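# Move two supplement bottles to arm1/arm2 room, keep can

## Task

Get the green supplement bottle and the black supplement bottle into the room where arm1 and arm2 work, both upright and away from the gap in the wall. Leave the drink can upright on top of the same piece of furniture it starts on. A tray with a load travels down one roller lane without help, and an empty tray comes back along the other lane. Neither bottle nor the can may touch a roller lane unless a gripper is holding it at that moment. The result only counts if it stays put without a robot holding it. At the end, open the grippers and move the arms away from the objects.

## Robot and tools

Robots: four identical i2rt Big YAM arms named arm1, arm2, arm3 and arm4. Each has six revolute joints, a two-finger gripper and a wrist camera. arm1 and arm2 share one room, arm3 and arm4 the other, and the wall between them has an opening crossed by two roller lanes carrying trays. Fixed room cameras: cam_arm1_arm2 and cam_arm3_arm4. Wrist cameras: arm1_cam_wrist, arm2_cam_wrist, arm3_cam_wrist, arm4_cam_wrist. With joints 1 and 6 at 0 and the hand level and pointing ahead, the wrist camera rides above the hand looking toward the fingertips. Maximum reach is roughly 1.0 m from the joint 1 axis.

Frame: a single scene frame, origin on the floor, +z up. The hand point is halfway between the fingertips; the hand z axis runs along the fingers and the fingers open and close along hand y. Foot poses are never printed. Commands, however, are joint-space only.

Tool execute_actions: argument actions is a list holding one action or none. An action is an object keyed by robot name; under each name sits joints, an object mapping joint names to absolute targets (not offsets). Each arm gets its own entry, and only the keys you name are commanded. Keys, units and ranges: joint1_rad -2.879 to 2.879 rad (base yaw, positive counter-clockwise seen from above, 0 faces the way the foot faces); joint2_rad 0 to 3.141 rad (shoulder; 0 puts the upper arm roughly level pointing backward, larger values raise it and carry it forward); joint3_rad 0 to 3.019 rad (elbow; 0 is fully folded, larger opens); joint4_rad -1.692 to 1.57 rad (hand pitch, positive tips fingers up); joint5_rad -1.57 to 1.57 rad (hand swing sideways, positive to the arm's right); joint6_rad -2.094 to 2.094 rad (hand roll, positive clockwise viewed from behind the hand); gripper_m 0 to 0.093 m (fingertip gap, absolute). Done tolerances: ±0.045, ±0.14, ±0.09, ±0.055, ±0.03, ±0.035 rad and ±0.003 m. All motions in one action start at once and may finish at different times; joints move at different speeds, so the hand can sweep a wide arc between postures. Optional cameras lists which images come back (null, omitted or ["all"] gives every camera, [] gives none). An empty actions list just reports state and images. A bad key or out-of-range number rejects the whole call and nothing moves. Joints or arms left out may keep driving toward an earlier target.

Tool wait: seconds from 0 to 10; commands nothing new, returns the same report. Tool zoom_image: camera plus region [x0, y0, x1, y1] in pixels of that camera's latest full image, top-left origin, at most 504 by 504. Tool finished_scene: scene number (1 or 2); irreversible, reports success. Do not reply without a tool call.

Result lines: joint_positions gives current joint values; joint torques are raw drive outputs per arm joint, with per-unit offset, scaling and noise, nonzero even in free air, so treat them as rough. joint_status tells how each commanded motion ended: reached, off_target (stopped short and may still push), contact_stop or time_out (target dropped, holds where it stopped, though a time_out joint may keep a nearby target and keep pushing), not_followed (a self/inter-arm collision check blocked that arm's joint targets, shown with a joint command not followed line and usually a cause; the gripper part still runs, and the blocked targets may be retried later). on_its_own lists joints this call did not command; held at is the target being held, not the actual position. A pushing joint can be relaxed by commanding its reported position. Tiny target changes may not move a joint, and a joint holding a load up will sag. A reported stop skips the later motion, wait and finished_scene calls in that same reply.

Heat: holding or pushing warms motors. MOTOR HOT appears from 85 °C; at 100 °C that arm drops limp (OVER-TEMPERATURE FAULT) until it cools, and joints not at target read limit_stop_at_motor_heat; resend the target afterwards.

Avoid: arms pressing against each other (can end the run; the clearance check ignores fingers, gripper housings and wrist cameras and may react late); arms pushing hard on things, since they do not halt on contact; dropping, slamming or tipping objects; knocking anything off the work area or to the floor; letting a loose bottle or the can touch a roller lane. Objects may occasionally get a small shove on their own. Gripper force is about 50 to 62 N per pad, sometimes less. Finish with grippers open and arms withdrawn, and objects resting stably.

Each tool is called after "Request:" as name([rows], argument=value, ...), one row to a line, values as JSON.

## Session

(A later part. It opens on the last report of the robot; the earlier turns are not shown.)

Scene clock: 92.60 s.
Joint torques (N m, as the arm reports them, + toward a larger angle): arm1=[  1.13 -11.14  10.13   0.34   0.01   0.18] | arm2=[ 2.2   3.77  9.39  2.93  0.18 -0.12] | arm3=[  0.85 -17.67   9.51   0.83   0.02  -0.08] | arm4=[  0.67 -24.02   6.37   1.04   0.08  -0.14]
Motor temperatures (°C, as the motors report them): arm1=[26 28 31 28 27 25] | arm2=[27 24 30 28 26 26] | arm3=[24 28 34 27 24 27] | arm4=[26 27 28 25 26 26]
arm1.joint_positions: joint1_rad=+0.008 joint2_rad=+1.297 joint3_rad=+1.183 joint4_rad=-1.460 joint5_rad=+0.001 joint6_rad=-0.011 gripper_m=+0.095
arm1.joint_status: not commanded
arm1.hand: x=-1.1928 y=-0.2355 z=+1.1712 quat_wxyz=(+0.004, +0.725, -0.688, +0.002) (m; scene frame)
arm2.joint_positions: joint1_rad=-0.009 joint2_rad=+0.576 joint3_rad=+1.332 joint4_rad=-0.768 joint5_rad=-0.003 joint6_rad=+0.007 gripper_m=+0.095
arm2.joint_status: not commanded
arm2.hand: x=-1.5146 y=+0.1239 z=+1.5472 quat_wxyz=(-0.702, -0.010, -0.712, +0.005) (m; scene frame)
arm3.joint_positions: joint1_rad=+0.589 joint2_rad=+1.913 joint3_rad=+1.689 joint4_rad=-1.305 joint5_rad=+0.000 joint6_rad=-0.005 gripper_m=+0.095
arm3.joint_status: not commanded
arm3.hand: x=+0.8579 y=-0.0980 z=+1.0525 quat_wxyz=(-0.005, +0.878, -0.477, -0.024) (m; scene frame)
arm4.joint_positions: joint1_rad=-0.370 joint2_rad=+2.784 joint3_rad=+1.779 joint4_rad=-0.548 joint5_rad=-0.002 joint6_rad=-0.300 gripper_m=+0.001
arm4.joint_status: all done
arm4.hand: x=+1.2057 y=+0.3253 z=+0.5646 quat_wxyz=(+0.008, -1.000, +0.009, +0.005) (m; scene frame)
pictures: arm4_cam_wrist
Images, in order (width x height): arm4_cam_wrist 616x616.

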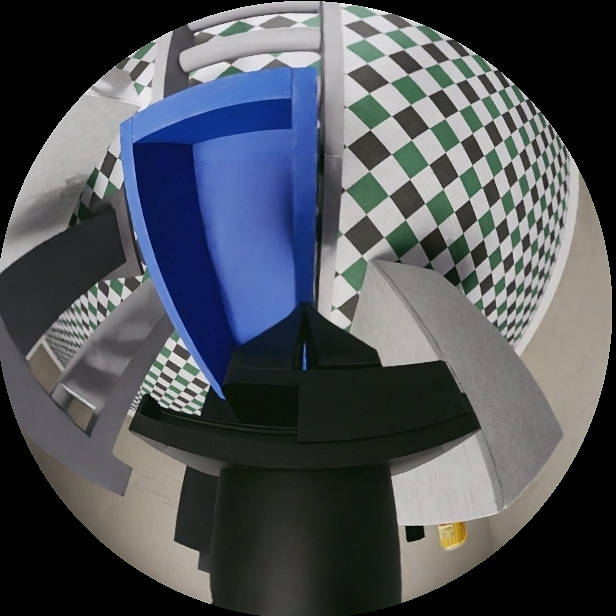

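Request:
execute_actions([
  {"arm4":{"joints":{"gripper_m":0.04}}},
], cameras=[])

Request:
execute_actions([
  {"arm4":{"joints":{"joint2_rad":2.87,"joint3_rad":1.86,"joint4_rad":-0.53}}},
], cameras=["arm4_cam_wrist"])

Request:
execute_actions([
  {"arm4":{"joints":{"gripper_m":0.0}}},
], cameras=["arm4_cam_wrist"])

Scene clock: 96.73 s.
Joint torques (N m, as the arm reports them, + toward a larger angle): arm1=[  1.05 -11.32  10.04   0.37  -0.01   0.15] | arm2=[ 2.07  3.91  9.28  2.96  0.13 -0.13] | arm3=[  0.79 -17.58   9.28   0.89  -0.07  -0.08] | arm4=[  0.84 -23.91   6.39   1.01   0.07  -0.13]
Motor temperatures (°C, as the motors report them): arm1=[26 28 31 28 27 25] | arm2=[27 24 30 28 26 26] | arm3=[24 28 34 27 24 27] | arm4=[26 27 28 25 26 26]
arm1.joint_positions: joint1_rad=+0.008 joint2_rad=+1.297 joint3_rad=+1.183 joint4_rad=-1.460 joint5_rad=+0.001 joint6_rad=-0.011 gripper_m=+0.095
arm1.joint_status: not commanded
arm1.hand: x=-1.1928 y=-0.2355 z=+1.1712 quat_wxyz=(+0.004, +0.725, -0.688, +0.002) (m; scene frame)
arm2.joint_positions: joint1_rad=-0.009 joint2_rad=+0.576 joint3_rad=+1.332 joint4_rad=-0.768 joint5_rad=-0.003 joint6_rad=+0.007 gripper_m=+0.095
arm2.joint_status: not commanded
arm2.hand: x=-1.5146 y=+0.1239 z=+1.5472 quat_wxyz=(-0.702, -0.010, -0.712, +0.005) (m; scene frame)
arm3.joint_positions: joint1_rad=+0.589 joint2_rad=+1.913 joint3_rad=+1.689 joint4_rad=-1.305 joint5_rad=+0.000 joint6_rad=-0.005 gripper_m=+0.095
arm3.joint_status: not commanded
arm3.hand: x=+0.8579 y=-0.0980 z=+1.0525 quat_wxyz=(-0.005, +0.878, -0.477, -0.024) (m; scene frame)
arm4.joint_positions: joint1_rad=-0.370 joint2_rad=+2.784 joint3_rad=+1.779 joint4_rad=-0.548 joint5_rad=-0.002 joint6_rad=-0.300 gripper_m=+0.040
arm4.joint_status: all done
arm4.hand: x=+1.2057 y=+0.3253 z=+0.5646 quat_wxyz=(+0.008, -1.000, +0.009, +0.005) (m; scene frame)
pictures: none
No camera images: the call's "cameras" was empty. Leave "cameras" out to get every camera's image.

Scene clock: 97.70 s.
Joint torques (N m, as the arm reports them, + toward a larger angle): arm1=[  1.2  -11.57  10.06   0.42  -0.02   0.16] | arm2=[ 1.82  2.85  9.49  3.04  0.12 -0.09] | arm3=[  1.17 -18.1    9.53   0.81   0.03  -0.04] | arm4=[  0.73 -24.99   6.05   0.85   0.08  -0.14]
Motor temperatures (°C, as the motors report them): arm1=[26 28 31 28 27 25] | arm2=[27 24 30 28 26 26] | arm3=[24 28 34 27 24 27] | arm4=[26 27 28 25 26 26]
arm1.joint_positions: joint1_rad=+0.008 joint2_rad=+1.297 joint3_rad=+1.183 joint4_rad=-1.460 joint5_rad=+0.001 joint6_rad=-0.011 gripper_m=+0.095
arm1.joint_status: not commanded
arm1.hand: x=-1.1928 y=-0.2355 z=+1.1712 quat_wxyz=(+0.004, +0.725, -0.688, +0.002) (m; scene frame)
arm2.joint_positions: joint1_rad=-0.009 joint2_rad=+0.576 joint3_rad=+1.332 joint4_rad=-0.768 joint5_rad=-0.003 joint6_rad=+0.007 gripper_m=+0.095
arm2.joint_status: not commanded
arm2.hand: x=-1.5146 y=+0.1239 z=+1.5472 quat_wxyz=(-0.702, -0.010, -0.712, +0.005) (m; scene frame)
arm3.joint_positions: joint1_rad=+0.589 joint2_rad=+1.913 joint3_rad=+1.689 joint4_rad=-1.305 joint5_rad=+0.000 joint6_rad=-0.005 gripper_m=+0.095
arm3.joint_status: not commanded
arm3.hand: x=+0.8579 y=-0.0980 z=+1.0525 quat_wxyz=(-0.005, +0.878, -0.477, -0.024) (m; scene frame)
arm4.joint_positions: joint1_rad=-0.370 joint2_rad=+2.887 joint3_rad=+1.837 joint4_rad=-0.537 joint5_rad=-0.002 joint6_rad=-0.300 gripper_m=+0.040
arm4.joint_status: all done
arm4.hand: x=+1.2228 y=+0.3203 z=+0.5166 quat_wxyz=(+0.003, -1.000, +0.009, -0.011) (m; scene frame)
pictures: arm4_cam_wrist
Images, in order (width x height): arm4_cam_wrist 616x616.

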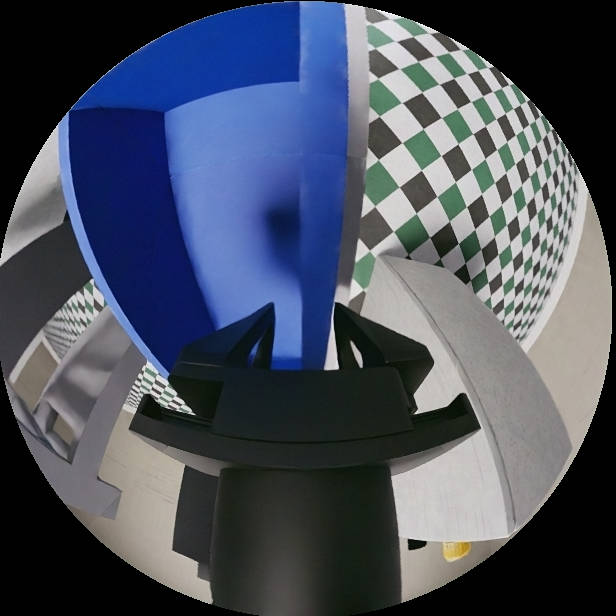

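Scene clock: 98.27 s.
Joint torques (N m, as the arm reports them, + toward a larger angle): arm1=[  1.2  -11.24  10.15   0.38  -0.01   0.17] | arm2=[ 2.15  3.74  9.41  2.97  0.13 -0.16] | arm3=[  1.81 -18.5    9.53   0.97   0.01  -0.08] | arm4=[  0.81 -24.68   6.14   0.87  -0.1   -0.13]
Motor temperatures (°C, as the motors report them): arm1=[26 28 31 28 27 25] | arm2=[27 24 30 28 26 26] | arm3=[24 28 34 27 24 27] | arm4=[26 27 28 25 26 26]
arm1.joint_positions: joint1_rad=+0.008 joint2_rad=+1.297 joint3_rad=+1.183 joint4_rad=-1.460 joint5_rad=+0.001 joint6_rad=-0.011 gripper_m=+0.095
arm1.joint_status: not commanded
arm1.hand: x=-1.1928 y=-0.2355 z=+1.1712 quat_wxyz=(+0.004, +0.725, -0.688, +0.002) (m; scene frame)
arm2.joint_positions: joint1_rad=-0.009 joint2_rad=+0.576 joint3_rad=+1.332 joint4_rad=-0.768 joint5_rad=-0.003 joint6_rad=+0.007 gripper_m=+0.095
arm2.joint_status: not commanded
arm2.hand: x=-1.5146 y=+0.1239 z=+1.5472 quat_wxyz=(-0.702, -0.010, -0.712, +0.005) (m; scene frame)
arm3.joint_positions: joint1_rad=+0.589 joint2_rad=+1.913 joint3_rad=+1.689 joint4_rad=-1.305 joint5_rad=+0.000 joint6_rad=-0.005 gripper_m=+0.095
arm3.joint_status: not commanded
arm3.hand: x=+0.8579 y=-0.0980 z=+1.0525 quat_wxyz=(-0.005, +0.878, -0.477, -0.024) (m; scene frame)
arm4.joint_positions: joint1_rad=-0.370 joint2_rad=+2.887 joint3_rad=+1.837 joint4_rad=-0.536 joint5_rad=+0.001 joint6_rad=-0.300 gripper_m=+0.011
arm4.joint_status: gripper_m off_target (ended at +0.011, target +0.000)
arm4.hand: x=+1.2228 y=+0.3210 z=+0.5166 quat_wxyz=(+0.005, -1.000, +0.009, -0.011) (m; scene frame)
pictures: arm4_cam_wrist
Images, in order (width x height): arm4_cam_wrist 616x616.

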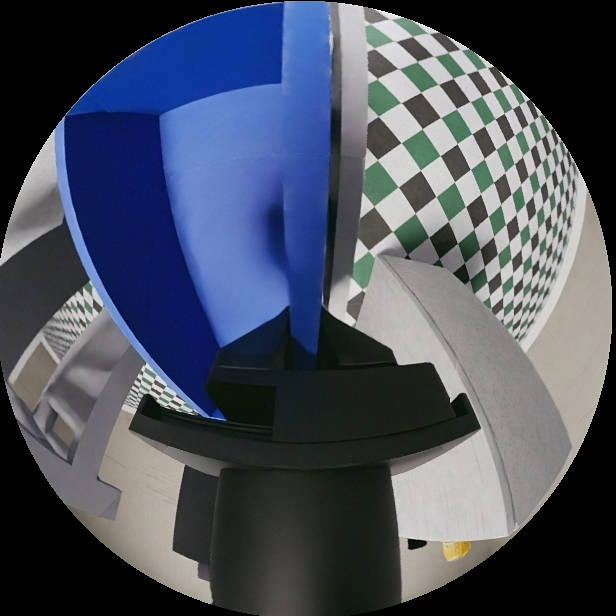

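Request:
execute_actions([
  {"arm4":{"joints":{"joint2_rad":2.6,"joint3_rad":1.65,"joint4_rad":-0.6}}},
], cameras=[])

Request:
execute_actions([
  {"arm4":{"joints":{"joint2_rad":2.07,"joint3_rad":1.54,"joint4_rad":-1.005}}},
], cameras=[])

Request:
execute_actions([
  {"arm4":{"joints":{"joint1_rad":0.14,"joint6_rad":0.21}}},
], cameras=["arm3_cam_wrist","arm4_cam_wrist","cam_arm3_arm4"])

Scene clock: 108.17 s.
Joint torques (N m, as the arm reports them, + toward a larger angle): arm1=[  1.17 -11.24  10.04   0.34   0.01   0.17] | arm2=[ 2.58  3.88  9.48  2.91  0.14 -0.14] | arm3=[  0.41 -18.07   9.55   0.96   0.    -0.05] | arm4=[  0.64 -24.53   5.52   0.42  -0.08  -0.13]
Motor temperatures (°C, as the motors report them): arm1=[26 28 31 28 27 25] | arm2=[27 24 30 28 26 26] | arm3=[24 28 33 27 24 27] | arm4=[26 27 28 25 26 26]
arm1.joint_positions: joint1_rad=+0.008 joint2_rad=+1.297 joint3_rad=+1.183 joint4_rad=-1.460 joint5_rad=+0.001 joint6_rad=-0.011 gripper_m=+0.095
arm1.joint_status: not commanded
arm1.hand: x=-1.1928 y=-0.2355 z=+1.1712 quat_wxyz=(+0.004, +0.725, -0.688, +0.002) (m; scene frame)
arm2.joint_positions: joint1_rad=-0.009 joint2_rad=+0.576 joint3_rad=+1.332 joint4_rad=-0.768 joint5_rad=-0.003 joint6_rad=+0.007 gripper_m=+0.095
arm2.joint_status: not commanded
arm2.hand: x=-1.5146 y=+0.1239 z=+1.5472 quat_wxyz=(-0.702, -0.010, -0.712, +0.005) (m; scene frame)
arm3.joint_positions: joint1_rad=+0.589 joint2_rad=+1.913 joint3_rad=+1.689 joint4_rad=-1.305 joint5_rad=+0.000 joint6_rad=-0.005 gripper_m=+0.095
arm3.joint_status: not commanded
arm3.hand: x=+0.8579 y=-0.0980 z=+1.0525 quat_wxyz=(-0.005, +0.878, -0.477, -0.024) (m; scene frame)
arm4.joint_positions: joint1_rad=-0.370 joint2_rad=+2.617 joint3_rad=+1.644 joint4_rad=-0.593 joint5_rad=+0.001 joint6_rad=-0.301 gripper_m=+0.011
arm4.joint_status: all done
arm4.hand: x=+1.2142 y=+0.3221 z=+0.6335 quat_wxyz=(+0.008, -1.000, +0.009, -0.001) (m; scene frame)
pictures: none
No camera images: the call's "cameras" was empty. Leave "cameras" out to get every camera's image.

Scene clock: 109.90 s.
Joint torques (N m, as the arm reports them, + toward a larger angle): arm1=[  1.34 -11.1   10.03   0.37  -0.01   0.2 ] | arm2=[ 3.01  4.02  9.33  3.    0.14 -0.09] | arm3=[  1.14 -17.88   9.33   0.67   0.08  -0.08] | arm4=[  0.73 -24.43   8.57   0.31  -0.12  -0.13]
Motor temperatures (°C, as the motors report them): arm1=[26 28 31 28 27 25] | arm2=[27 24 30 28 26 26] | arm3=[24 28 33 27 24 27] | arm4=[26 27 28 25 26 26]
arm1.joint_positions: joint1_rad=+0.008 joint2_rad=+1.297 joint3_rad=+1.183 joint4_rad=-1.460 joint5_rad=+0.001 joint6_rad=-0.011 gripper_m=+0.095
arm1.joint_status: not commanded
arm1.hand: x=-1.1928 y=-0.2355 z=+1.1712 quat_wxyz=(+0.004, +0.725, -0.688, +0.002) (m; scene frame)
arm2.joint_positions: joint1_rad=-0.009 joint2_rad=+0.576 joint3_rad=+1.332 joint4_rad=-0.768 joint5_rad=-0.003 joint6_rad=+0.007 gripper_m=+0.095
arm2.joint_status: not commanded
arm2.hand: x=-1.5146 y=+0.1239 z=+1.5472 quat_wxyz=(-0.702, -0.010, -0.712, +0.005) (m; scene frame)
arm3.joint_positions: joint1_rad=+0.589 joint2_rad=+1.913 joint3_rad=+1.689 joint4_rad=-1.305 joint5_rad=+0.000 joint6_rad=-0.005 gripper_m=+0.095
arm3.joint_status: not commanded
arm3.hand: x=+0.8579 y=-0.0980 z=+1.0525 quat_wxyz=(-0.005, +0.878, -0.477, -0.024) (m; scene frame)
arm4.joint_positions: joint1_rad=-0.370 joint2_rad=+2.109 joint3_rad=+1.520 joint4_rad=-0.998 joint5_rad=+0.002 joint6_rad=-0.301 gripper_m=+0.011
arm4.joint_status: all done
arm4.hand: x=+1.2237 y=+0.3152 z=+0.8965 quat_wxyz=(+0.005, -1.000, +0.009, -0.011) (m; scene frame)
pictures: none
No camera images: the call's "cameras" was empty. Leave "cameras" out to get every camera's image.

Scene clock: 111.53 s.
Joint torques (N m, as the arm reports them, + toward a larger angle): arm1=[  1.15 -10.99  10.05   0.33   0.     0.17] | arm2=[ 1.96  4.05  9.49  2.99  0.17 -0.12] | arm3=[  0.45 -17.76   9.49   0.6    0.03  -0.04] | arm4=[  1.41 -24.46   8.49   0.31  -0.12   0.06]
Motor temperatures (°C, as the motors report them): arm1=[26 28 31 28 27 25] | arm2=[27 24 30 28 26 26] | arm3=[24 28 33 27 24 27] | arm4=[26 27 28 25 26 26]
arm1.joint_positions: joint1_rad=+0.008 joint2_rad=+1.297 joint3_rad=+1.183 joint4_rad=-1.460 joint5_rad=+0.001 joint6_rad=-0.011 gripper_m=+0.095
arm1.joint_status: not commanded
arm1.hand: x=-1.1928 y=-0.2355 z=+1.1712 quat_wxyz=(+0.004, +0.725, -0.688, +0.002) (m; scene frame)
arm2.joint_positions: joint1_rad=-0.009 joint2_rad=+0.576 joint3_rad=+1.332 joint4_rad=-0.768 joint5_rad=-0.003 joint6_rad=+0.007 gripper_m=+0.095
arm2.joint_status: not commanded
arm2.hand: x=-1.5146 y=+0.1239 z=+1.5472 quat_wxyz=(-0.702, -0.010, -0.712, +0.005) (m; scene frame)
arm3.joint_positions: joint1_rad=+0.589 joint2_rad=+1.913 joint3_rad=+1.689 joint4_rad=-1.305 joint5_rad=+0.000 joint6_rad=-0.005 gripper_m=+0.095
arm3.joint_status: not commanded
arm3.hand: x=+0.8579 y=-0.0980 z=+1.0525 quat_wxyz=(-0.005, +0.878, -0.477, -0.024) (m; scene frame)
arm4.joint_positions: joint1_rad=+0.131 joint2_rad=+2.109 joint3_rad=+1.520 joint4_rad=-0.998 joint5_rad=+0.003 joint6_rad=+0.199 gripper_m=+0.011
arm4.joint_status: all done
arm4.hand: x=+1.2035 y=+0.0249 z=+0.8928 quat_wxyz=(+0.009, -1.000, +0.008, -0.011) (m; scene frame)
pictures: arm3_cam_wrist, arm4_cam_wrist, cam_arm3_arm4
Images, in order (width x height): arm3_cam_wrist 616x616, arm4_cam_wrist 616x616, cam_arm3_arm4 672x504.

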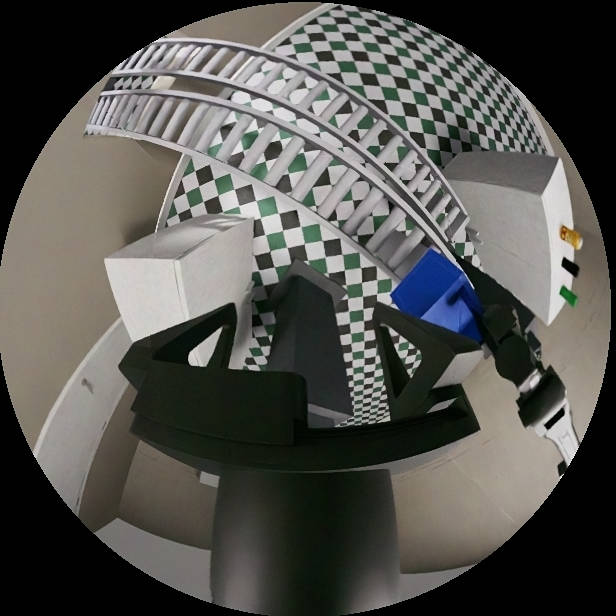

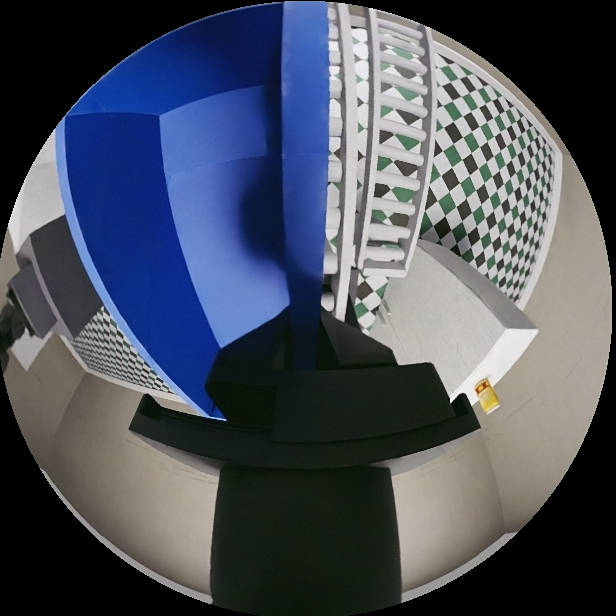

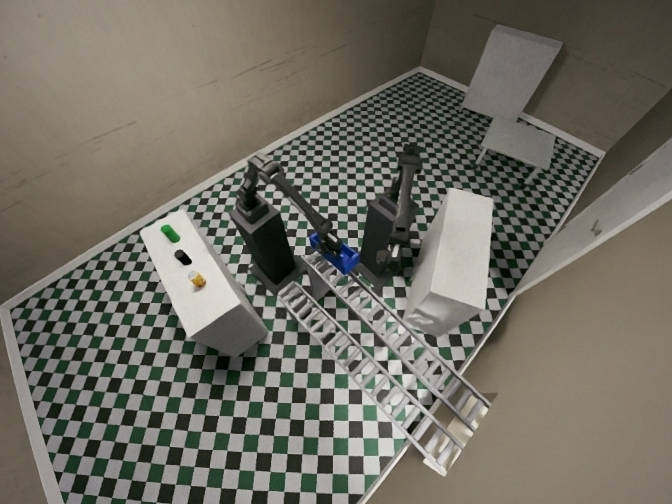

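Request:
execute_actions([
  {"arm4":{"joints":{"joint1_rad":0.078,"joint6_rad":0.137,"joint2_rad":2.255,"joint4_rad":-0.82}}},
], cameras=["arm3_cam_wrist","arm4_cam_wrist","cam_arm3_arm4"])

Scene clock: 118.03 s.
Joint torques (N m, as the arm reports them, + toward a larger angle): arm1=[  1.14 -11.22  10.11   0.27   0.     0.16] | arm2=[ 2.19  3.62  9.63  2.81  0.17 -0.13] | arm3=[  1.81 -19.02   9.72   0.86  -0.01  -0.04] | arm4=[  1.26 -25.59   8.01   1.04  -0.12  -0.15]
Motor temperatures (°C, as the motors report them): arm1=[26 28 31 28 27 25] | arm2=[27 24 31 28 26 26] | arm3=[24 28 33 27 24 27] | arm4=[26 27 28 25 26 26]
arm1.joint_positions: joint1_rad=+0.008 joint2_rad=+1.297 joint3_rad=+1.183 joint4_rad=-1.460 joint5_rad=+0.001 joint6_rad=-0.011 gripper_m=+0.095
arm1.joint_status: not commanded
arm1.hand: x=-1.1928 y=-0.2355 z=+1.1712 quat_wxyz=(+0.004, +0.725, -0.688, +0.002) (m; scene frame)
arm2.joint_positions: joint1_rad=-0.009 joint2_rad=+0.576 joint3_rad=+1.332 joint4_rad=-0.768 joint5_rad=-0.003 joint6_rad=+0.007 gripper_m=+0.095
arm2.joint_status: not commanded
arm2.hand: x=-1.5146 y=+0.1239 z=+1.5472 quat_wxyz=(-0.702, -0.010, -0.712, +0.005) (m; scene frame)
arm3.joint_positions: joint1_rad=+0.589 joint2_rad=+1.913 joint3_rad=+1.689 joint4_rad=-1.305 joint5_rad=+0.000 joint6_rad=-0.005 gripper_m=+0.095
arm3.joint_status: not commanded
arm3.hand: x=+0.8579 y=-0.0980 z=+1.0525 quat_wxyz=(-0.005, +0.878, -0.477, -0.024) (m; scene frame)
arm4.joint_positions: joint1_rad=+0.076 joint2_rad=+2.297 joint3_rad=+1.513 joint4_rad=-0.832 joint5_rad=+0.003 joint6_rad=+0.149 gripper_m=+0.011
arm4.joint_status: all done
arm4.hand: x=+1.2041 y=+0.0582 z=+0.7835 quat_wxyz=(+0.011, -1.000, +0.010, -0.026) (m; scene frame)
pictures: arm3_cam_wrist, arm4_cam_wrist, cam_arm3_arm4
Images, in order (width x height): arm3_cam_wrist 616x616, arm4_cam_wrist 616x616, cam_arm3_arm4 672x504.

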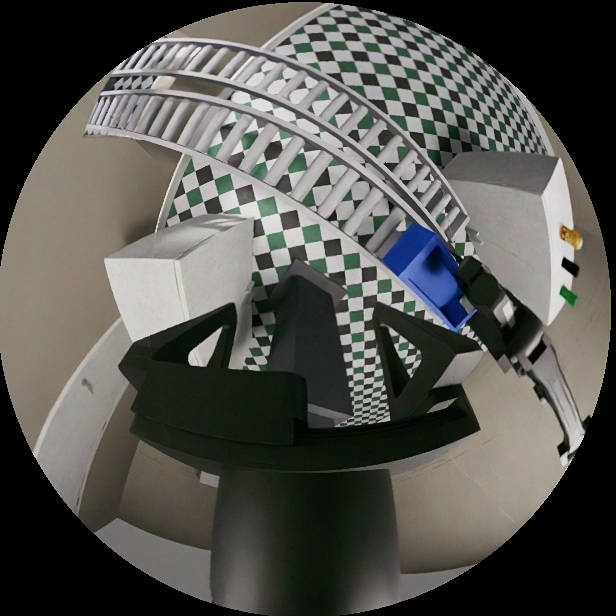

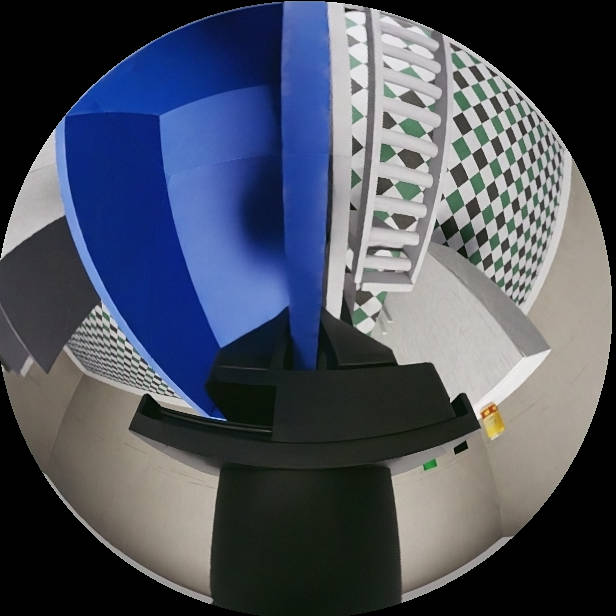

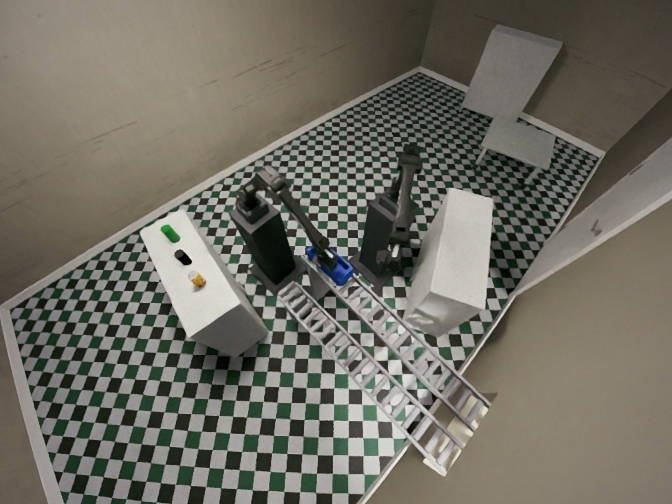

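Request:
execute_actions([
  {"arm4":{"joints":{"joint2_rad":2.32,"joint4_rad":-0.85}},"arm3":{"joints":{"joint1_rad":0.385,"joint2_rad":2.22,"joint3_rad":1.73,"joint4_rad":-1.03,"joint6_rad":-1.215,"gripper_m":0.06}}},
], cameras=["arm3_cam_wrist","arm4_cam_wrist","cam_arm3_arm4"])

Scene clock: 127.93 s.
Joint torques (N m, as the arm reports them, + toward a larger angle): arm1=[  1.03 -11.27  10.07   0.35  -0.01   0.16] | arm2=[ 3.28  3.57  9.65  3.12  0.17 -0.13] | arm3=[  0.46 -19.33   9.35   1.05  -0.18  -0.14] | arm4=[  0.81 -23.95   7.63   0.28   0.    -0.13]
Motor temperatures (°C, as the motors report them): arm1=[26 28 31 28 27 25] | arm2=[27 24 31 28 26 26] | arm3=[24 28 33 27 24 27] | arm4=[26 28 28 25 26 26]
arm1.joint_positions: joint1_rad=+0.008 joint2_rad=+1.297 joint3_rad=+1.183 joint4_rad=-1.460 joint5_rad=+0.001 joint6_rad=-0.011 gripper_m=+0.095
arm1.joint_status: not commanded
arm1.hand: x=-1.1928 y=-0.2355 z=+1.1712 quat_wxyz=(+0.004, +0.725, -0.688, +0.002) (m; scene frame)
arm2.joint_positions: joint1_rad=-0.009 joint2_rad=+0.576 joint3_rad=+1.332 joint4_rad=-0.768 joint5_rad=-0.003 joint6_rad=+0.007 gripper_m=+0.095
arm2.joint_status: not commanded
arm2.hand: x=-1.5146 y=+0.1239 z=+1.5472 quat_wxyz=(-0.702, -0.010, -0.712, +0.005) (m; scene frame)
arm3.joint_positions: joint1_rad=+0.383 joint2_rad=+2.224 joint3_rad=+1.707 joint4_rad=-1.043 joint5_rad=+0.001 joint6_rad=-1.207 gripper_m=+0.060
arm3.joint_status: all done
arm3.hand: x=+0.9487 y=-0.0013 z=+0.8723 quat_wxyz=(-0.004, +1.000, +0.000, -0.009) (m; scene frame)
arm4.joint_positions: joint1_rad=+0.076 joint2_rad=+2.344 joint3_rad=+1.513 joint4_rad=-0.847 joint5_rad=+0.000 joint6_rad=+0.146 gripper_m=+0.011
arm4.joint_status: all done
arm4.hand: x=+1.2216 y=+0.0604 z=+0.7578 quat_wxyz=(+0.014, -0.998, +0.009, -0.057) (m; scene frame)
pictures: arm3_cam_wrist, arm4_cam_wrist, cam_arm3_arm4
Images, in order (width x height): arm3_cam_wrist 616x616, arm4_cam_wrist 616x616, cam_arm3_arm4 672x504.

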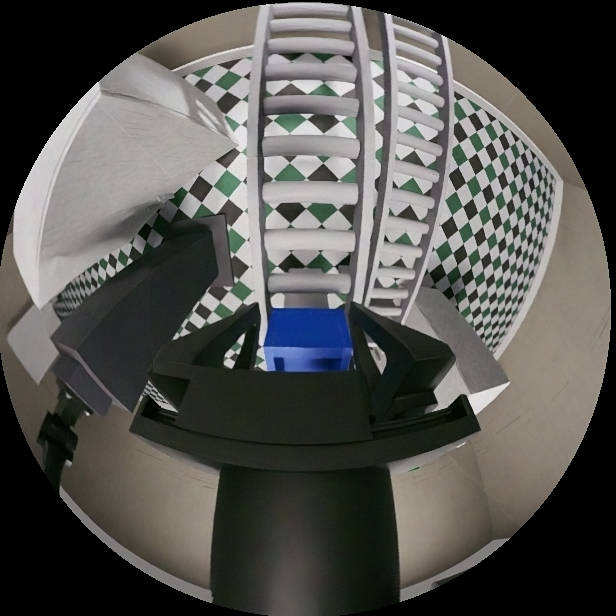

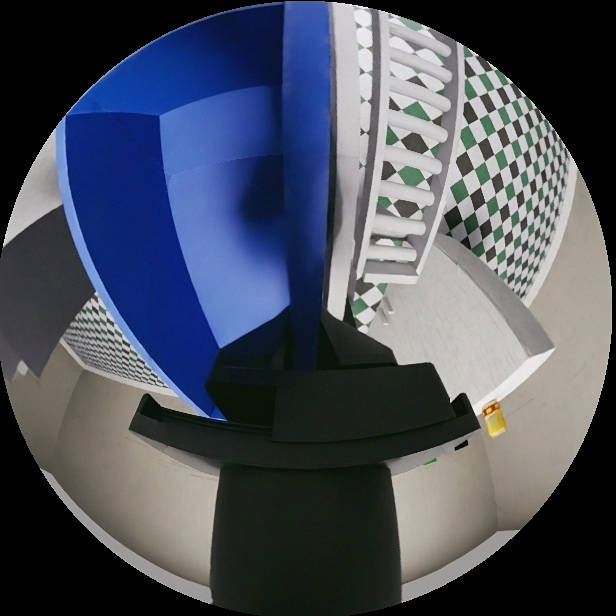

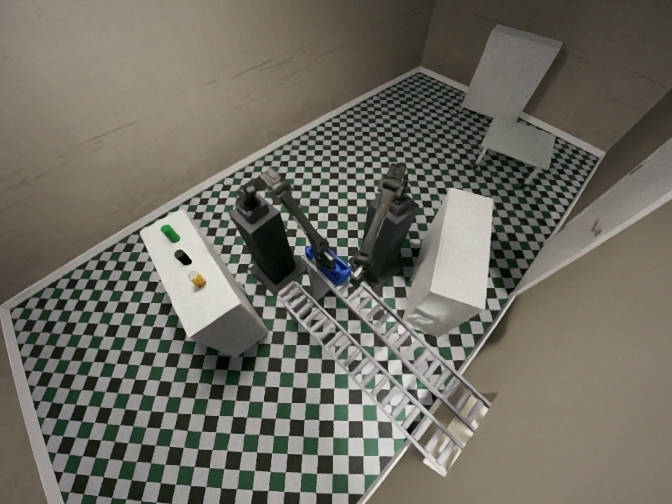

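Request:
execute_actions([
  {"arm3":{"joints":{"joint1_rad":0.355,"joint2_rad":2.41,"joint3_rad":1.685,"joint4_rad":-0.825,"joint6_rad":-1.235}}},
], cameras=[])

Request:
execute_actions([
  {"arm4":{"joints":{"gripper_m":0.035}}},
], cameras=["arm3_cam_wrist","arm4_cam_wrist","cam_arm3_arm4"])

Scene clock: 133.73 s.
Joint torques (N m, as the arm reports them, + toward a larger angle): arm1=[  1.28 -11.29  10.01   0.31  -0.02   0.18] | arm2=[ 2.46  3.84  9.42  2.82  0.16 -0.1 ] | arm3=[ -0.41 -20.52   7.67   1.03  -0.15  -0.2 ] | arm4=[  0.9  -23.93   7.64   0.32   0.    -0.13]
Motor temperatures (°C, as the motors report them): arm1=[26 28 31 28 27 25] | arm2=[27 24 31 28 26 26] | arm3=[24 28 33 27 24 27] | arm4=[26 28 28 25 26 26]
arm1.joint_positions: joint1_rad=+0.008 joint2_rad=+1.297 joint3_rad=+1.183 joint4_rad=-1.460 joint5_rad=+0.001 joint6_rad=-0.011 gripper_m=+0.095
arm1.joint_status: not commanded
arm1.hand: x=-1.1928 y=-0.2355 z=+1.1712 quat_wxyz=(+0.004, +0.725, -0.688, +0.002) (m; scene frame)
arm2.joint_positions: joint1_rad=-0.009 joint2_rad=+0.576 joint3_rad=+1.332 joint4_rad=-0.768 joint5_rad=-0.003 joint6_rad=+0.007 gripper_m=+0.095
arm2.joint_status: not commanded
arm2.hand: x=-1.5146 y=+0.1239 z=+1.5472 quat_wxyz=(-0.702, -0.010, -0.712, +0.005) (m; scene frame)
arm3.joint_positions: joint1_rad=+0.365 joint2_rad=+2.420 joint3_rad=+1.666 joint4_rad=-0.837 joint5_rad=+0.001 joint6_rad=-1.227 gripper_m=+0.060
arm3.joint_status: all done
arm3.hand: x=+0.9631 y=-0.0131 z=+0.7387 quat_wxyz=(+0.011, +1.000, +0.001, -0.004) (m; scene frame)
arm4.joint_positions: joint1_rad=+0.076 joint2_rad=+2.344 joint3_rad=+1.513 joint4_rad=-0.847 joint5_rad=+0.000 joint6_rad=+0.146 gripper_m=+0.011
arm4.joint_status: not commanded
arm4.hand: x=+1.2216 y=+0.0604 z=+0.7578 quat_wxyz=(+0.014, -0.998, +0.009, -0.057) (m; scene frame)
pictures: none
No camera images: the call's "cameras" was empty. Leave "cameras" out to get every camera's image.

Scene clock: 134.27 s.
Joint torques (N m, as the arm reports them, + toward a larger angle): arm1=[  1.2  -10.87  10.09   0.31   0.     0.16] | arm2=[ 1.95  4.29  9.42  3.06  0.14 -0.11] | arm3=[ -0.24 -21.55   7.86   0.9   -0.18  -0.21] | arm4=[  0.71 -23.88   7.7    0.33   0.    -0.13]
Motor temperatures (°C, as the motors report them): arm1=[26 28 31 28 27 25] | arm2=[27 24 31 28 26 26] | arm3=[24 28 33 27 24 27] | arm4=[26 28 28 25 26 26]
arm1.joint_positions: joint1_rad=+0.008 joint2_rad=+1.297 joint3_rad=+1.183 joint4_rad=-1.460 joint5_rad=+0.001 joint6_rad=-0.011 gripper_m=+0.095
arm1.joint_status: not commanded
arm1.hand: x=-1.1928 y=-0.2355 z=+1.1712 quat_wxyz=(+0.004, +0.725, -0.688, +0.002) (m; scene frame)
arm2.joint_positions: joint1_rad=-0.009 joint2_rad=+0.576 joint3_rad=+1.332 joint4_rad=-0.768 joint5_rad=-0.003 joint6_rad=+0.007 gripper_m=+0.095
arm2.joint_status: not commanded
arm2.hand: x=-1.5146 y=+0.1239 z=+1.5472 quat_wxyz=(-0.702, -0.010, -0.712, +0.005) (m; scene frame)
arm3.joint_positions: joint1_rad=+0.365 joint2_rad=+2.420 joint3_rad=+1.666 joint4_rad=-0.837 joint5_rad=+0.001 joint6_rad=-1.227 gripper_m=+0.060
arm3.joint_status: not commanded
arm3.hand: x=+0.9631 y=-0.0131 z=+0.7387 quat_wxyz=(+0.011, +1.000, +0.001, -0.004) (m; scene frame)
arm4.joint_positions: joint1_rad=+0.076 joint2_rad=+2.344 joint3_rad=+1.513 joint4_rad=-0.847 joint5_rad=+0.000 joint6_rad=+0.146 gripper_m=+0.035
arm4.joint_status: all done
arm4.hand: x=+1.2215 y=+0.0604 z=+0.7580 quat_wxyz=(+0.014, -0.998, +0.009, -0.057) (m; scene frame)
pictures: arm3_cam_wrist, arm4_cam_wrist, cam_arm3_arm4
Images, in order (width x height): arm3_cam_wrist 616x616, arm4_cam_wrist 616x616, cam_arm3_arm4 672x504.

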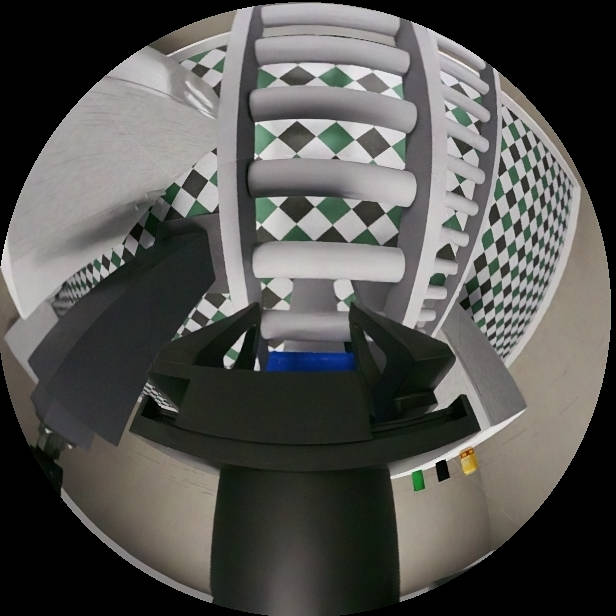

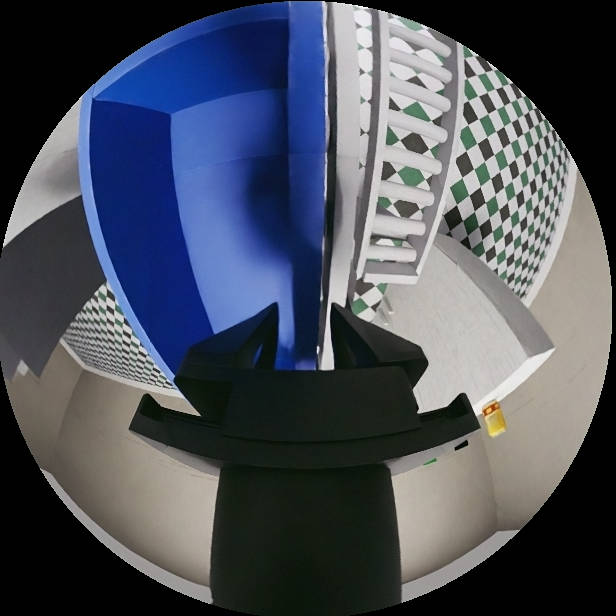

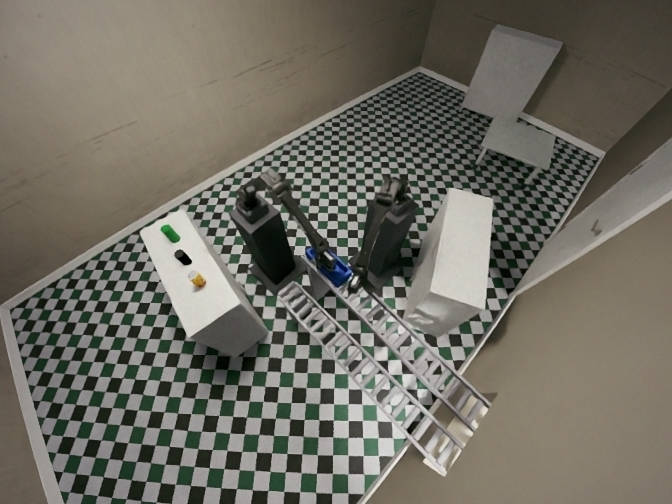

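Request:
execute_actions([
  {"arm4":{"joints":{"joint2_rad":1.85,"joint3_rad":1.4,"joint4_rad":-1.05}},"arm3":{"joints":{"joint2_rad":2.435}}},
], cameras=["cam_arm3_arm4"])

Request:
execute_actions([
  {"arm4":{"joints":{"joint1_rad":-1.70,"joint6_rad":0,"joint3_rad":1.33,"joint4_rad":-1.0,"gripper_m":0.093}}},
], cameras=["arm3_cam_wrist","arm4_cam_wrist","cam_arm3_arm4"])

Scene clock: 138.53 s.
Joint torques (N m, as the arm reports them, + toward a larger angle): arm1=[  1.38 -11.11  10.07   0.39   0.     0.15] | arm2=[ 2.59  3.73  9.57  3.04  0.12 -0.14] | arm3=[ -0.26 -18.52   7.92   0.97  -0.15  -0.21] | arm4=[  0.84 -18.97   9.23   0.32  -0.01  -0.13]
Motor temperatures (°C, as the motors report them): arm1=[26 28 32 28 27 25] | arm2=[27 24 31 28 26 26] | arm3=[24 28 33 27 24 27] | arm4=[26 28 28 25 26 26]
arm1.joint_positions: joint1_rad=+0.008 joint2_rad=+1.297 joint3_rad=+1.183 joint4_rad=-1.460 joint5_rad=+0.001 joint6_rad=-0.011 gripper_m=+0.095
arm1.joint_status: not commanded
arm1.hand: x=-1.1928 y=-0.2355 z=+1.1712 quat_wxyz=(+0.004, +0.725, -0.688, +0.002) (m; scene frame)
arm2.joint_positions: joint1_rad=-0.009 joint2_rad=+0.576 joint3_rad=+1.332 joint4_rad=-0.768 joint5_rad=-0.003 joint6_rad=+0.007 gripper_m=+0.095
arm2.joint_status: not commanded
arm2.hand: x=-1.5146 y=+0.1239 z=+1.5472 quat_wxyz=(-0.702, -0.010, -0.712, +0.005) (m; scene frame)
arm3.joint_positions: joint1_rad=+0.365 joint2_rad=+2.421 joint3_rad=+1.666 joint4_rad=-0.837 joint5_rad=+0.001 joint6_rad=-1.227 gripper_m=+0.060
arm3.joint_status: all done
arm3.hand: x=+0.9631 y=-0.0133 z=+0.7382 quat_wxyz=(+0.012, +1.000, +0.001, -0.003) (m; scene frame)
arm4.joint_positions: joint1_rad=+0.076 joint2_rad=+1.862 joint3_rad=+1.378 joint4_rad=-1.041 joint5_rad=+0.000 joint6_rad=+0.146 gripper_m=+0.035
arm4.joint_status: all done
arm4.hand: x=+1.2406 y=+0.0603 z=+0.9808 quat_wxyz=(+0.003, -1.000, +0.009, +0.019) (m; scene frame)
pictures: cam_arm3_arm4
Images, in order (width x height): cam_arm3_arm4 672x504.

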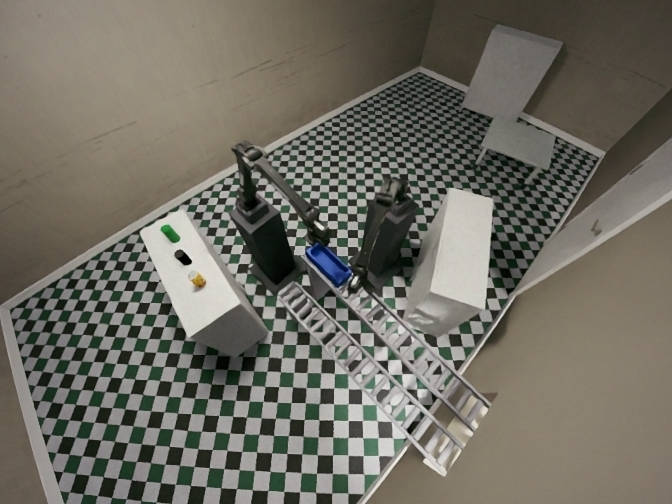

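Scene clock: 140.47 s.
Joint torques (N m, as the arm reports them, + toward a larger angle): arm1=[  1.22 -11.16  10.08   0.34   0.     0.18] | arm2=[ 1.94  4.4   9.37  2.92  0.15 -0.09] | arm3=[ -1.41 -18.51   7.77   1.17  -0.15  -0.18] | arm4=[  1.34 -18.91   8.03   0.79  -0.04  -0.15]
Motor temperatures (°C, as the motors report them): arm1=[26 28 32 28 27 25] | arm2=[27 24 31 28 26 26] | arm3=[24 29 33 27 24 27] | arm4=[26 28 28 25 26 26]
arm1.joint_positions: joint1_rad=+0.008 joint2_rad=+1.297 joint3_rad=+1.183 joint4_rad=-1.460 joint5_rad=+0.001 joint6_rad=-0.011 gripper_m=+0.095
arm1.joint_status: not commanded
arm1.hand: x=-1.1928 y=-0.2355 z=+1.1712 quat_wxyz=(+0.004, +0.725, -0.688, +0.002) (m; scene frame)
arm2.joint_positions: joint1_rad=-0.009 joint2_rad=+0.576 joint3_rad=+1.332 joint4_rad=-0.768 joint5_rad=-0.003 joint6_rad=+0.007 gripper_m=+0.095
arm2.joint_status: not commanded
arm2.hand: x=-1.5146 y=+0.1239 z=+1.5472 quat_wxyz=(-0.702, -0.010, -0.712, +0.005) (m; scene frame)
arm3.joint_positions: joint1_rad=+0.365 joint2_rad=+2.421 joint3_rad=+1.666 joint4_rad=-0.837 joint5_rad=+0.001 joint6_rad=-1.227 gripper_m=+0.060
arm3.joint_status: not commanded
arm3.hand: x=+0.9631 y=-0.0133 z=+0.7382 quat_wxyz=(+0.012, +1.000, +0.001, -0.003) (m; scene frame)
arm4.joint_positions: joint1_rad=-1.708 joint2_rad=+1.862 joint3_rad=+1.323 joint4_rad=-1.001 joint5_rad=+0.001 joint6_rad=+0.011 gripper_m=+0.093
arm4.joint_status: all done
arm4.hand: x=+1.8275 y=+0.6585 z=+0.9744 quat_wxyz=(+0.018, -0.672, +0.740, +0.012) (m; scene frame)
pictures: arm3_cam_wrist, arm4_cam_wrist, cam_arm3_arm4
Images, in order (width x height): arm3_cam_wrist 616x616, arm4_cam_wrist 616x616, cam_arm3_arm4 672x504.

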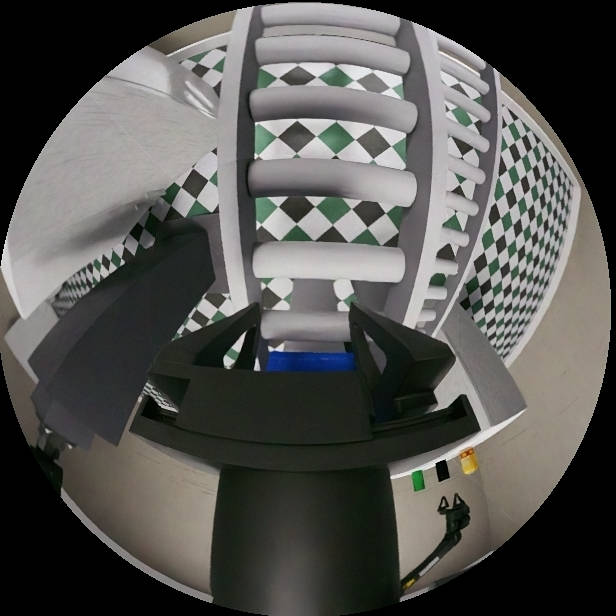

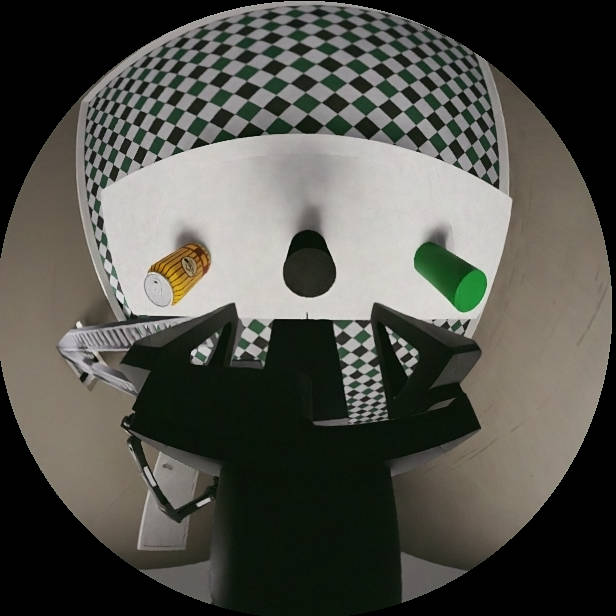

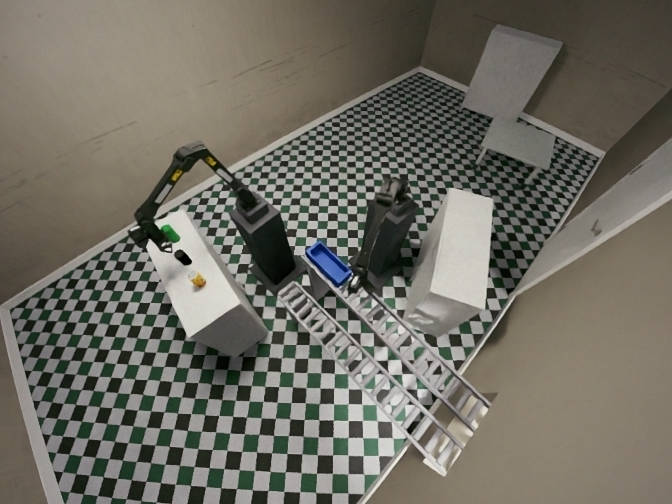

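Request:
execute_actions([
  {"arm4":{"joints":{"joint2_rad":2.045,"joint3_rad":1.245,"joint4_rad":-0.735}},"arm3":{"joints":{"joint1_rad":0.25,"joint6_rad":-1.34,"joint2_rad":2.45}}},
], cameras=["arm3_cam_wrist","arm4_cam_wrist"])

Scene clock: 146.30 s.
Joint torques (N m, as the arm reports them, + toward a larger angle): arm1=[  1.27 -11.2   10.08   0.32   0.     0.16] | arm2=[ 2.63  4.39  9.59  2.99  0.18 -0.13] | arm3=[  1.32 -19.42   7.62   0.92  -0.07  -0.2 ] | arm4=[  1.61 -19.6    7.37   1.14  -0.04  -0.15]
Motor temperatures (°C, as the motors report them): arm1=[26 28 32 28 27 25] | arm2=[27 24 31 28 26 26] | arm3=[24 29 33 27 24 27] | arm4=[26 27 28 25 26 26]
arm1.joint_positions: joint1_rad=+0.008 joint2_rad=+1.297 joint3_rad=+1.183 joint4_rad=-1.460 joint5_rad=+0.001 joint6_rad=-0.011 gripper_m=+0.095
arm1.joint_status: not commanded
arm1.hand: x=-1.1928 y=-0.2355 z=+1.1712 quat_wxyz=(+0.004, +0.725, -0.688, +0.002) (m; scene frame)
arm2.joint_positions: joint1_rad=-0.009 joint2_rad=+0.576 joint3_rad=+1.332 joint4_rad=-0.768 joint5_rad=-0.003 joint6_rad=+0.007 gripper_m=+0.095
arm2.joint_status: not commanded
arm2.hand: x=-1.5146 y=+0.1239 z=+1.5472 quat_wxyz=(-0.702, -0.010, -0.712, +0.005) (m; scene frame)
arm3.joint_positions: joint1_rad=+0.238 joint2_rad=+2.442 joint3_rad=+1.666 joint4_rad=-0.836 joint5_rad=-0.001 joint6_rad=-1.332 gripper_m=+0.060
arm3.joint_status: all done
arm3.hand: x=+1.0396 y=+0.0024 z=+0.7247 quat_wxyz=(+0.022, +1.000, -0.009, -0.003) (m; scene frame)
arm4.joint_positions: joint1_rad=-1.708 joint2_rad=+2.063 joint3_rad=+1.227 joint4_rad=-0.747 joint5_rad=+0.001 joint6_rad=+0.011 gripper_m=+0.093
arm4.joint_status: all done
arm4.hand: x=+1.8270 y=+0.6426 z=+0.8448 quat_wxyz=(+0.003, -0.672, +0.741, -0.003) (m; scene frame)
pictures: arm3_cam_wrist, arm4_cam_wrist
Images, in order (width x height): arm3_cam_wrist 616x616, arm4_cam_wrist 616x616.

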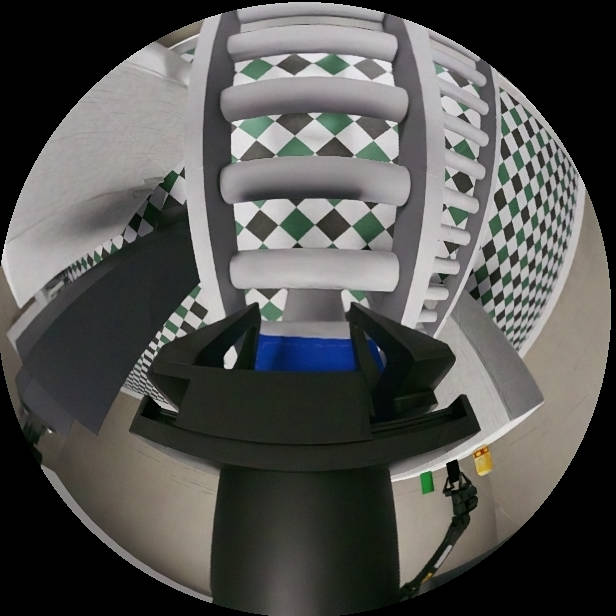

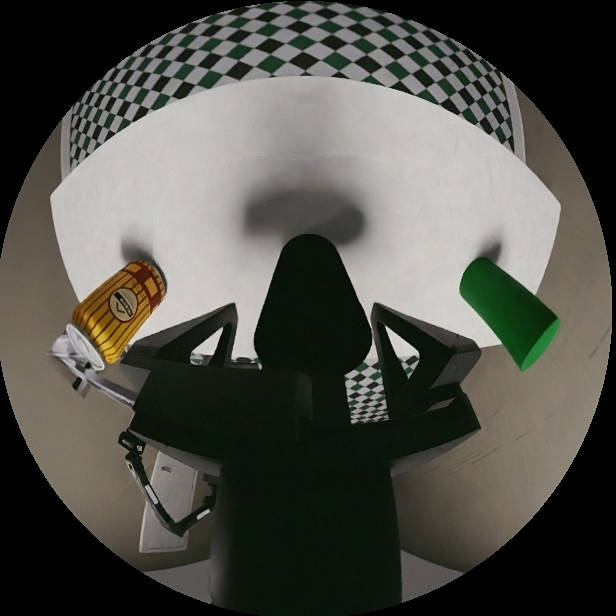

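Request:
execute_actions([
  {"arm4":{"joints":{"joint2_rad":2.085,"joint4_rad":-0.70}}},
], cameras=[])

Request:
execute_actions([
  {"arm4":{"joints":{"gripper_m":0.03}}},
], cameras=["arm4_cam_wrist","cam_arm3_arm4"])

Scene clock: 153.93 s.
Joint torques (N m, as the arm reports them, + toward a larger angle): arm1=[  1.26 -11.27  10.06   0.36   0.     0.17] | arm2=[ 2.44  4.29  9.24  3.02  0.1  -0.12] | arm3=[  1.04 -19.81   7.63   0.82  -0.08  -0.15] | arm4=[  1.58 -18.63   7.13   1.21  -0.04  -0.15]
Motor temperatures (°C, as the motors report them): arm1=[26 28 32 28 27 25] | arm2=[27 24 31 28 26 26] | arm3=[24 29 33 27 24 27] | arm4=[26 27 28 25 26 26]
arm1.joint_positions: joint1_rad=+0.008 joint2_rad=+1.297 joint3_rad=+1.183 joint4_rad=-1.460 joint5_rad=+0.001 joint6_rad=-0.011 gripper_m=+0.095
arm1.joint_status: not commanded
arm1.hand: x=-1.1928 y=-0.2355 z=+1.1712 quat_wxyz=(+0.004, +0.725, -0.688, +0.002) (m; scene frame)
arm2.joint_positions: joint1_rad=-0.009 joint2_rad=+0.576 joint3_rad=+1.332 joint4_rad=-0.768 joint5_rad=-0.003 joint6_rad=+0.007 gripper_m=+0.095
arm2.joint_status: not commanded
arm2.hand: x=-1.5146 y=+0.1239 z=+1.5472 quat_wxyz=(-0.702, -0.010, -0.712, +0.005) (m; scene frame)
arm3.joint_positions: joint1_rad=+0.238 joint2_rad=+2.442 joint3_rad=+1.666 joint4_rad=-0.836 joint5_rad=-0.001 joint6_rad=-1.332 gripper_m=+0.060
arm3.joint_status: not commanded
arm3.hand: x=+1.0396 y=+0.0024 z=+0.7247 quat_wxyz=(+0.022, +1.000, -0.009, -0.003) (m; scene frame)
arm4.joint_positions: joint1_rad=-1.708 joint2_rad=+2.085 joint3_rad=+1.227 joint4_rad=-0.713 joint5_rad=+0.001 joint6_rad=+0.011 gripper_m=+0.093
arm4.joint_status: all done
arm4.hand: x=+1.8274 y=+0.6459 z=+0.8338 quat_wxyz=(+0.007, -0.672, +0.741, +0.001) (m; scene frame)
pictures: none
No camera images: the call's "cameras" was empty. Leave "cameras" out to get every camera's image.

Scene clock: 154.57 s.
Joint torques (N m, as the arm reports them, + toward a larger angle): arm1=[  1.26 -11.01  10.05   0.35  -0.01   0.17] | arm2=[ 2.05  3.79  9.45  2.92  0.14 -0.11] | arm3=[  0.89 -19.61   7.84   0.9   -0.05  -0.2 ] | arm4=[  1.57 -18.56   7.19   1.19  -0.05  -0.14]
Motor temperatures (°C, as the motors report them): arm1=[26 28 32 28 27 25] | arm2=[27 24 31 28 26 26] | arm3=[24 29 33 27 24 27] | arm4=[26 27 28 25 26 26]
arm1.joint_positions: joint1_rad=+0.008 joint2_rad=+1.297 joint3_rad=+1.183 joint4_rad=-1.460 joint5_rad=+0.001 joint6_rad=-0.011 gripper_m=+0.095
arm1.joint_status: not commanded
arm1.hand: x=-1.1928 y=-0.2355 z=+1.1712 quat_wxyz=(+0.004, +0.725, -0.688, +0.002) (m; scene frame)
arm2.joint_positions: joint1_rad=-0.009 joint2_rad=+0.576 joint3_rad=+1.332 joint4_rad=-0.768 joint5_rad=-0.003 joint6_rad=+0.007 gripper_m=+0.095
arm2.joint_status: not commanded
arm2.hand: x=-1.5146 y=+0.1239 z=+1.5472 quat_wxyz=(-0.702, -0.010, -0.712, +0.005) (m; scene frame)
arm3.joint_positions: joint1_rad=+0.238 joint2_rad=+2.442 joint3_rad=+1.666 joint4_rad=-0.836 joint5_rad=-0.001 joint6_rad=-1.332 gripper_m=+0.060
arm3.joint_status: not commanded
arm3.hand: x=+1.0396 y=+0.0024 z=+0.7247 quat_wxyz=(+0.022, +1.000, -0.009, -0.003) (m; scene frame)
arm4.joint_positions: joint1_rad=-1.708 joint2_rad=+2.085 joint3_rad=+1.227 joint4_rad=-0.712 joint5_rad=+0.001 joint6_rad=+0.011 gripper_m=+0.058
arm4.joint_status: gripper_m off_target (ended at +0.058, target +0.030)
arm4.hand: x=+1.8274 y=+0.6461 z=+0.8338 quat_wxyz=(+0.007, -0.672, +0.740, +0.002) (m; scene frame)
pictures: arm4_cam_wrist, cam_arm3_arm4
Images, in order (width x height): arm4_cam_wrist 616x616, cam_arm3_arm4 672x504.

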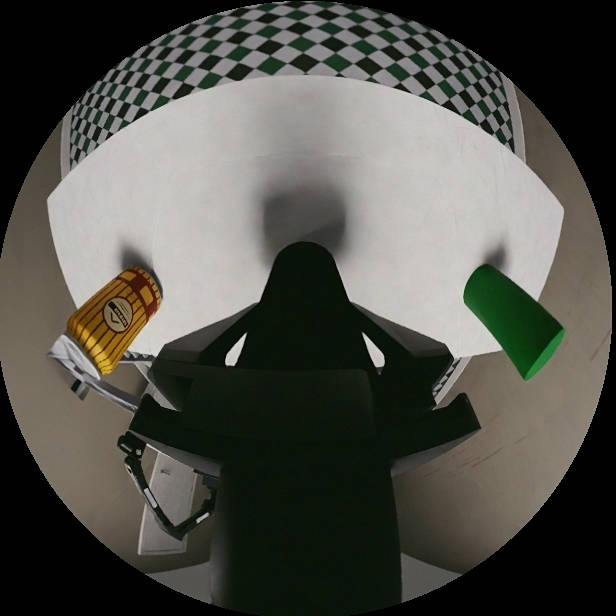

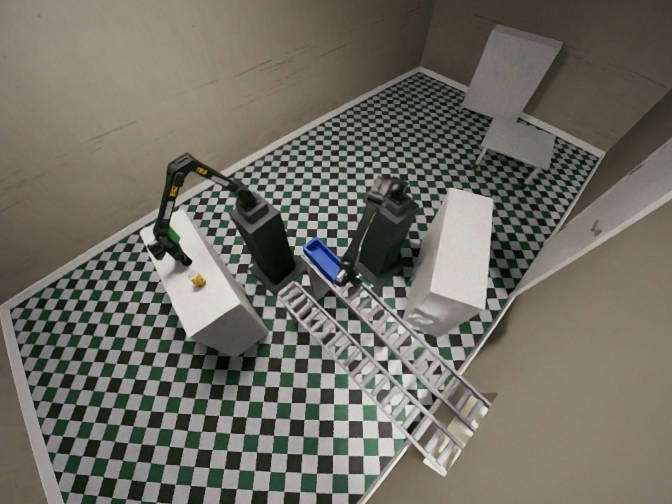

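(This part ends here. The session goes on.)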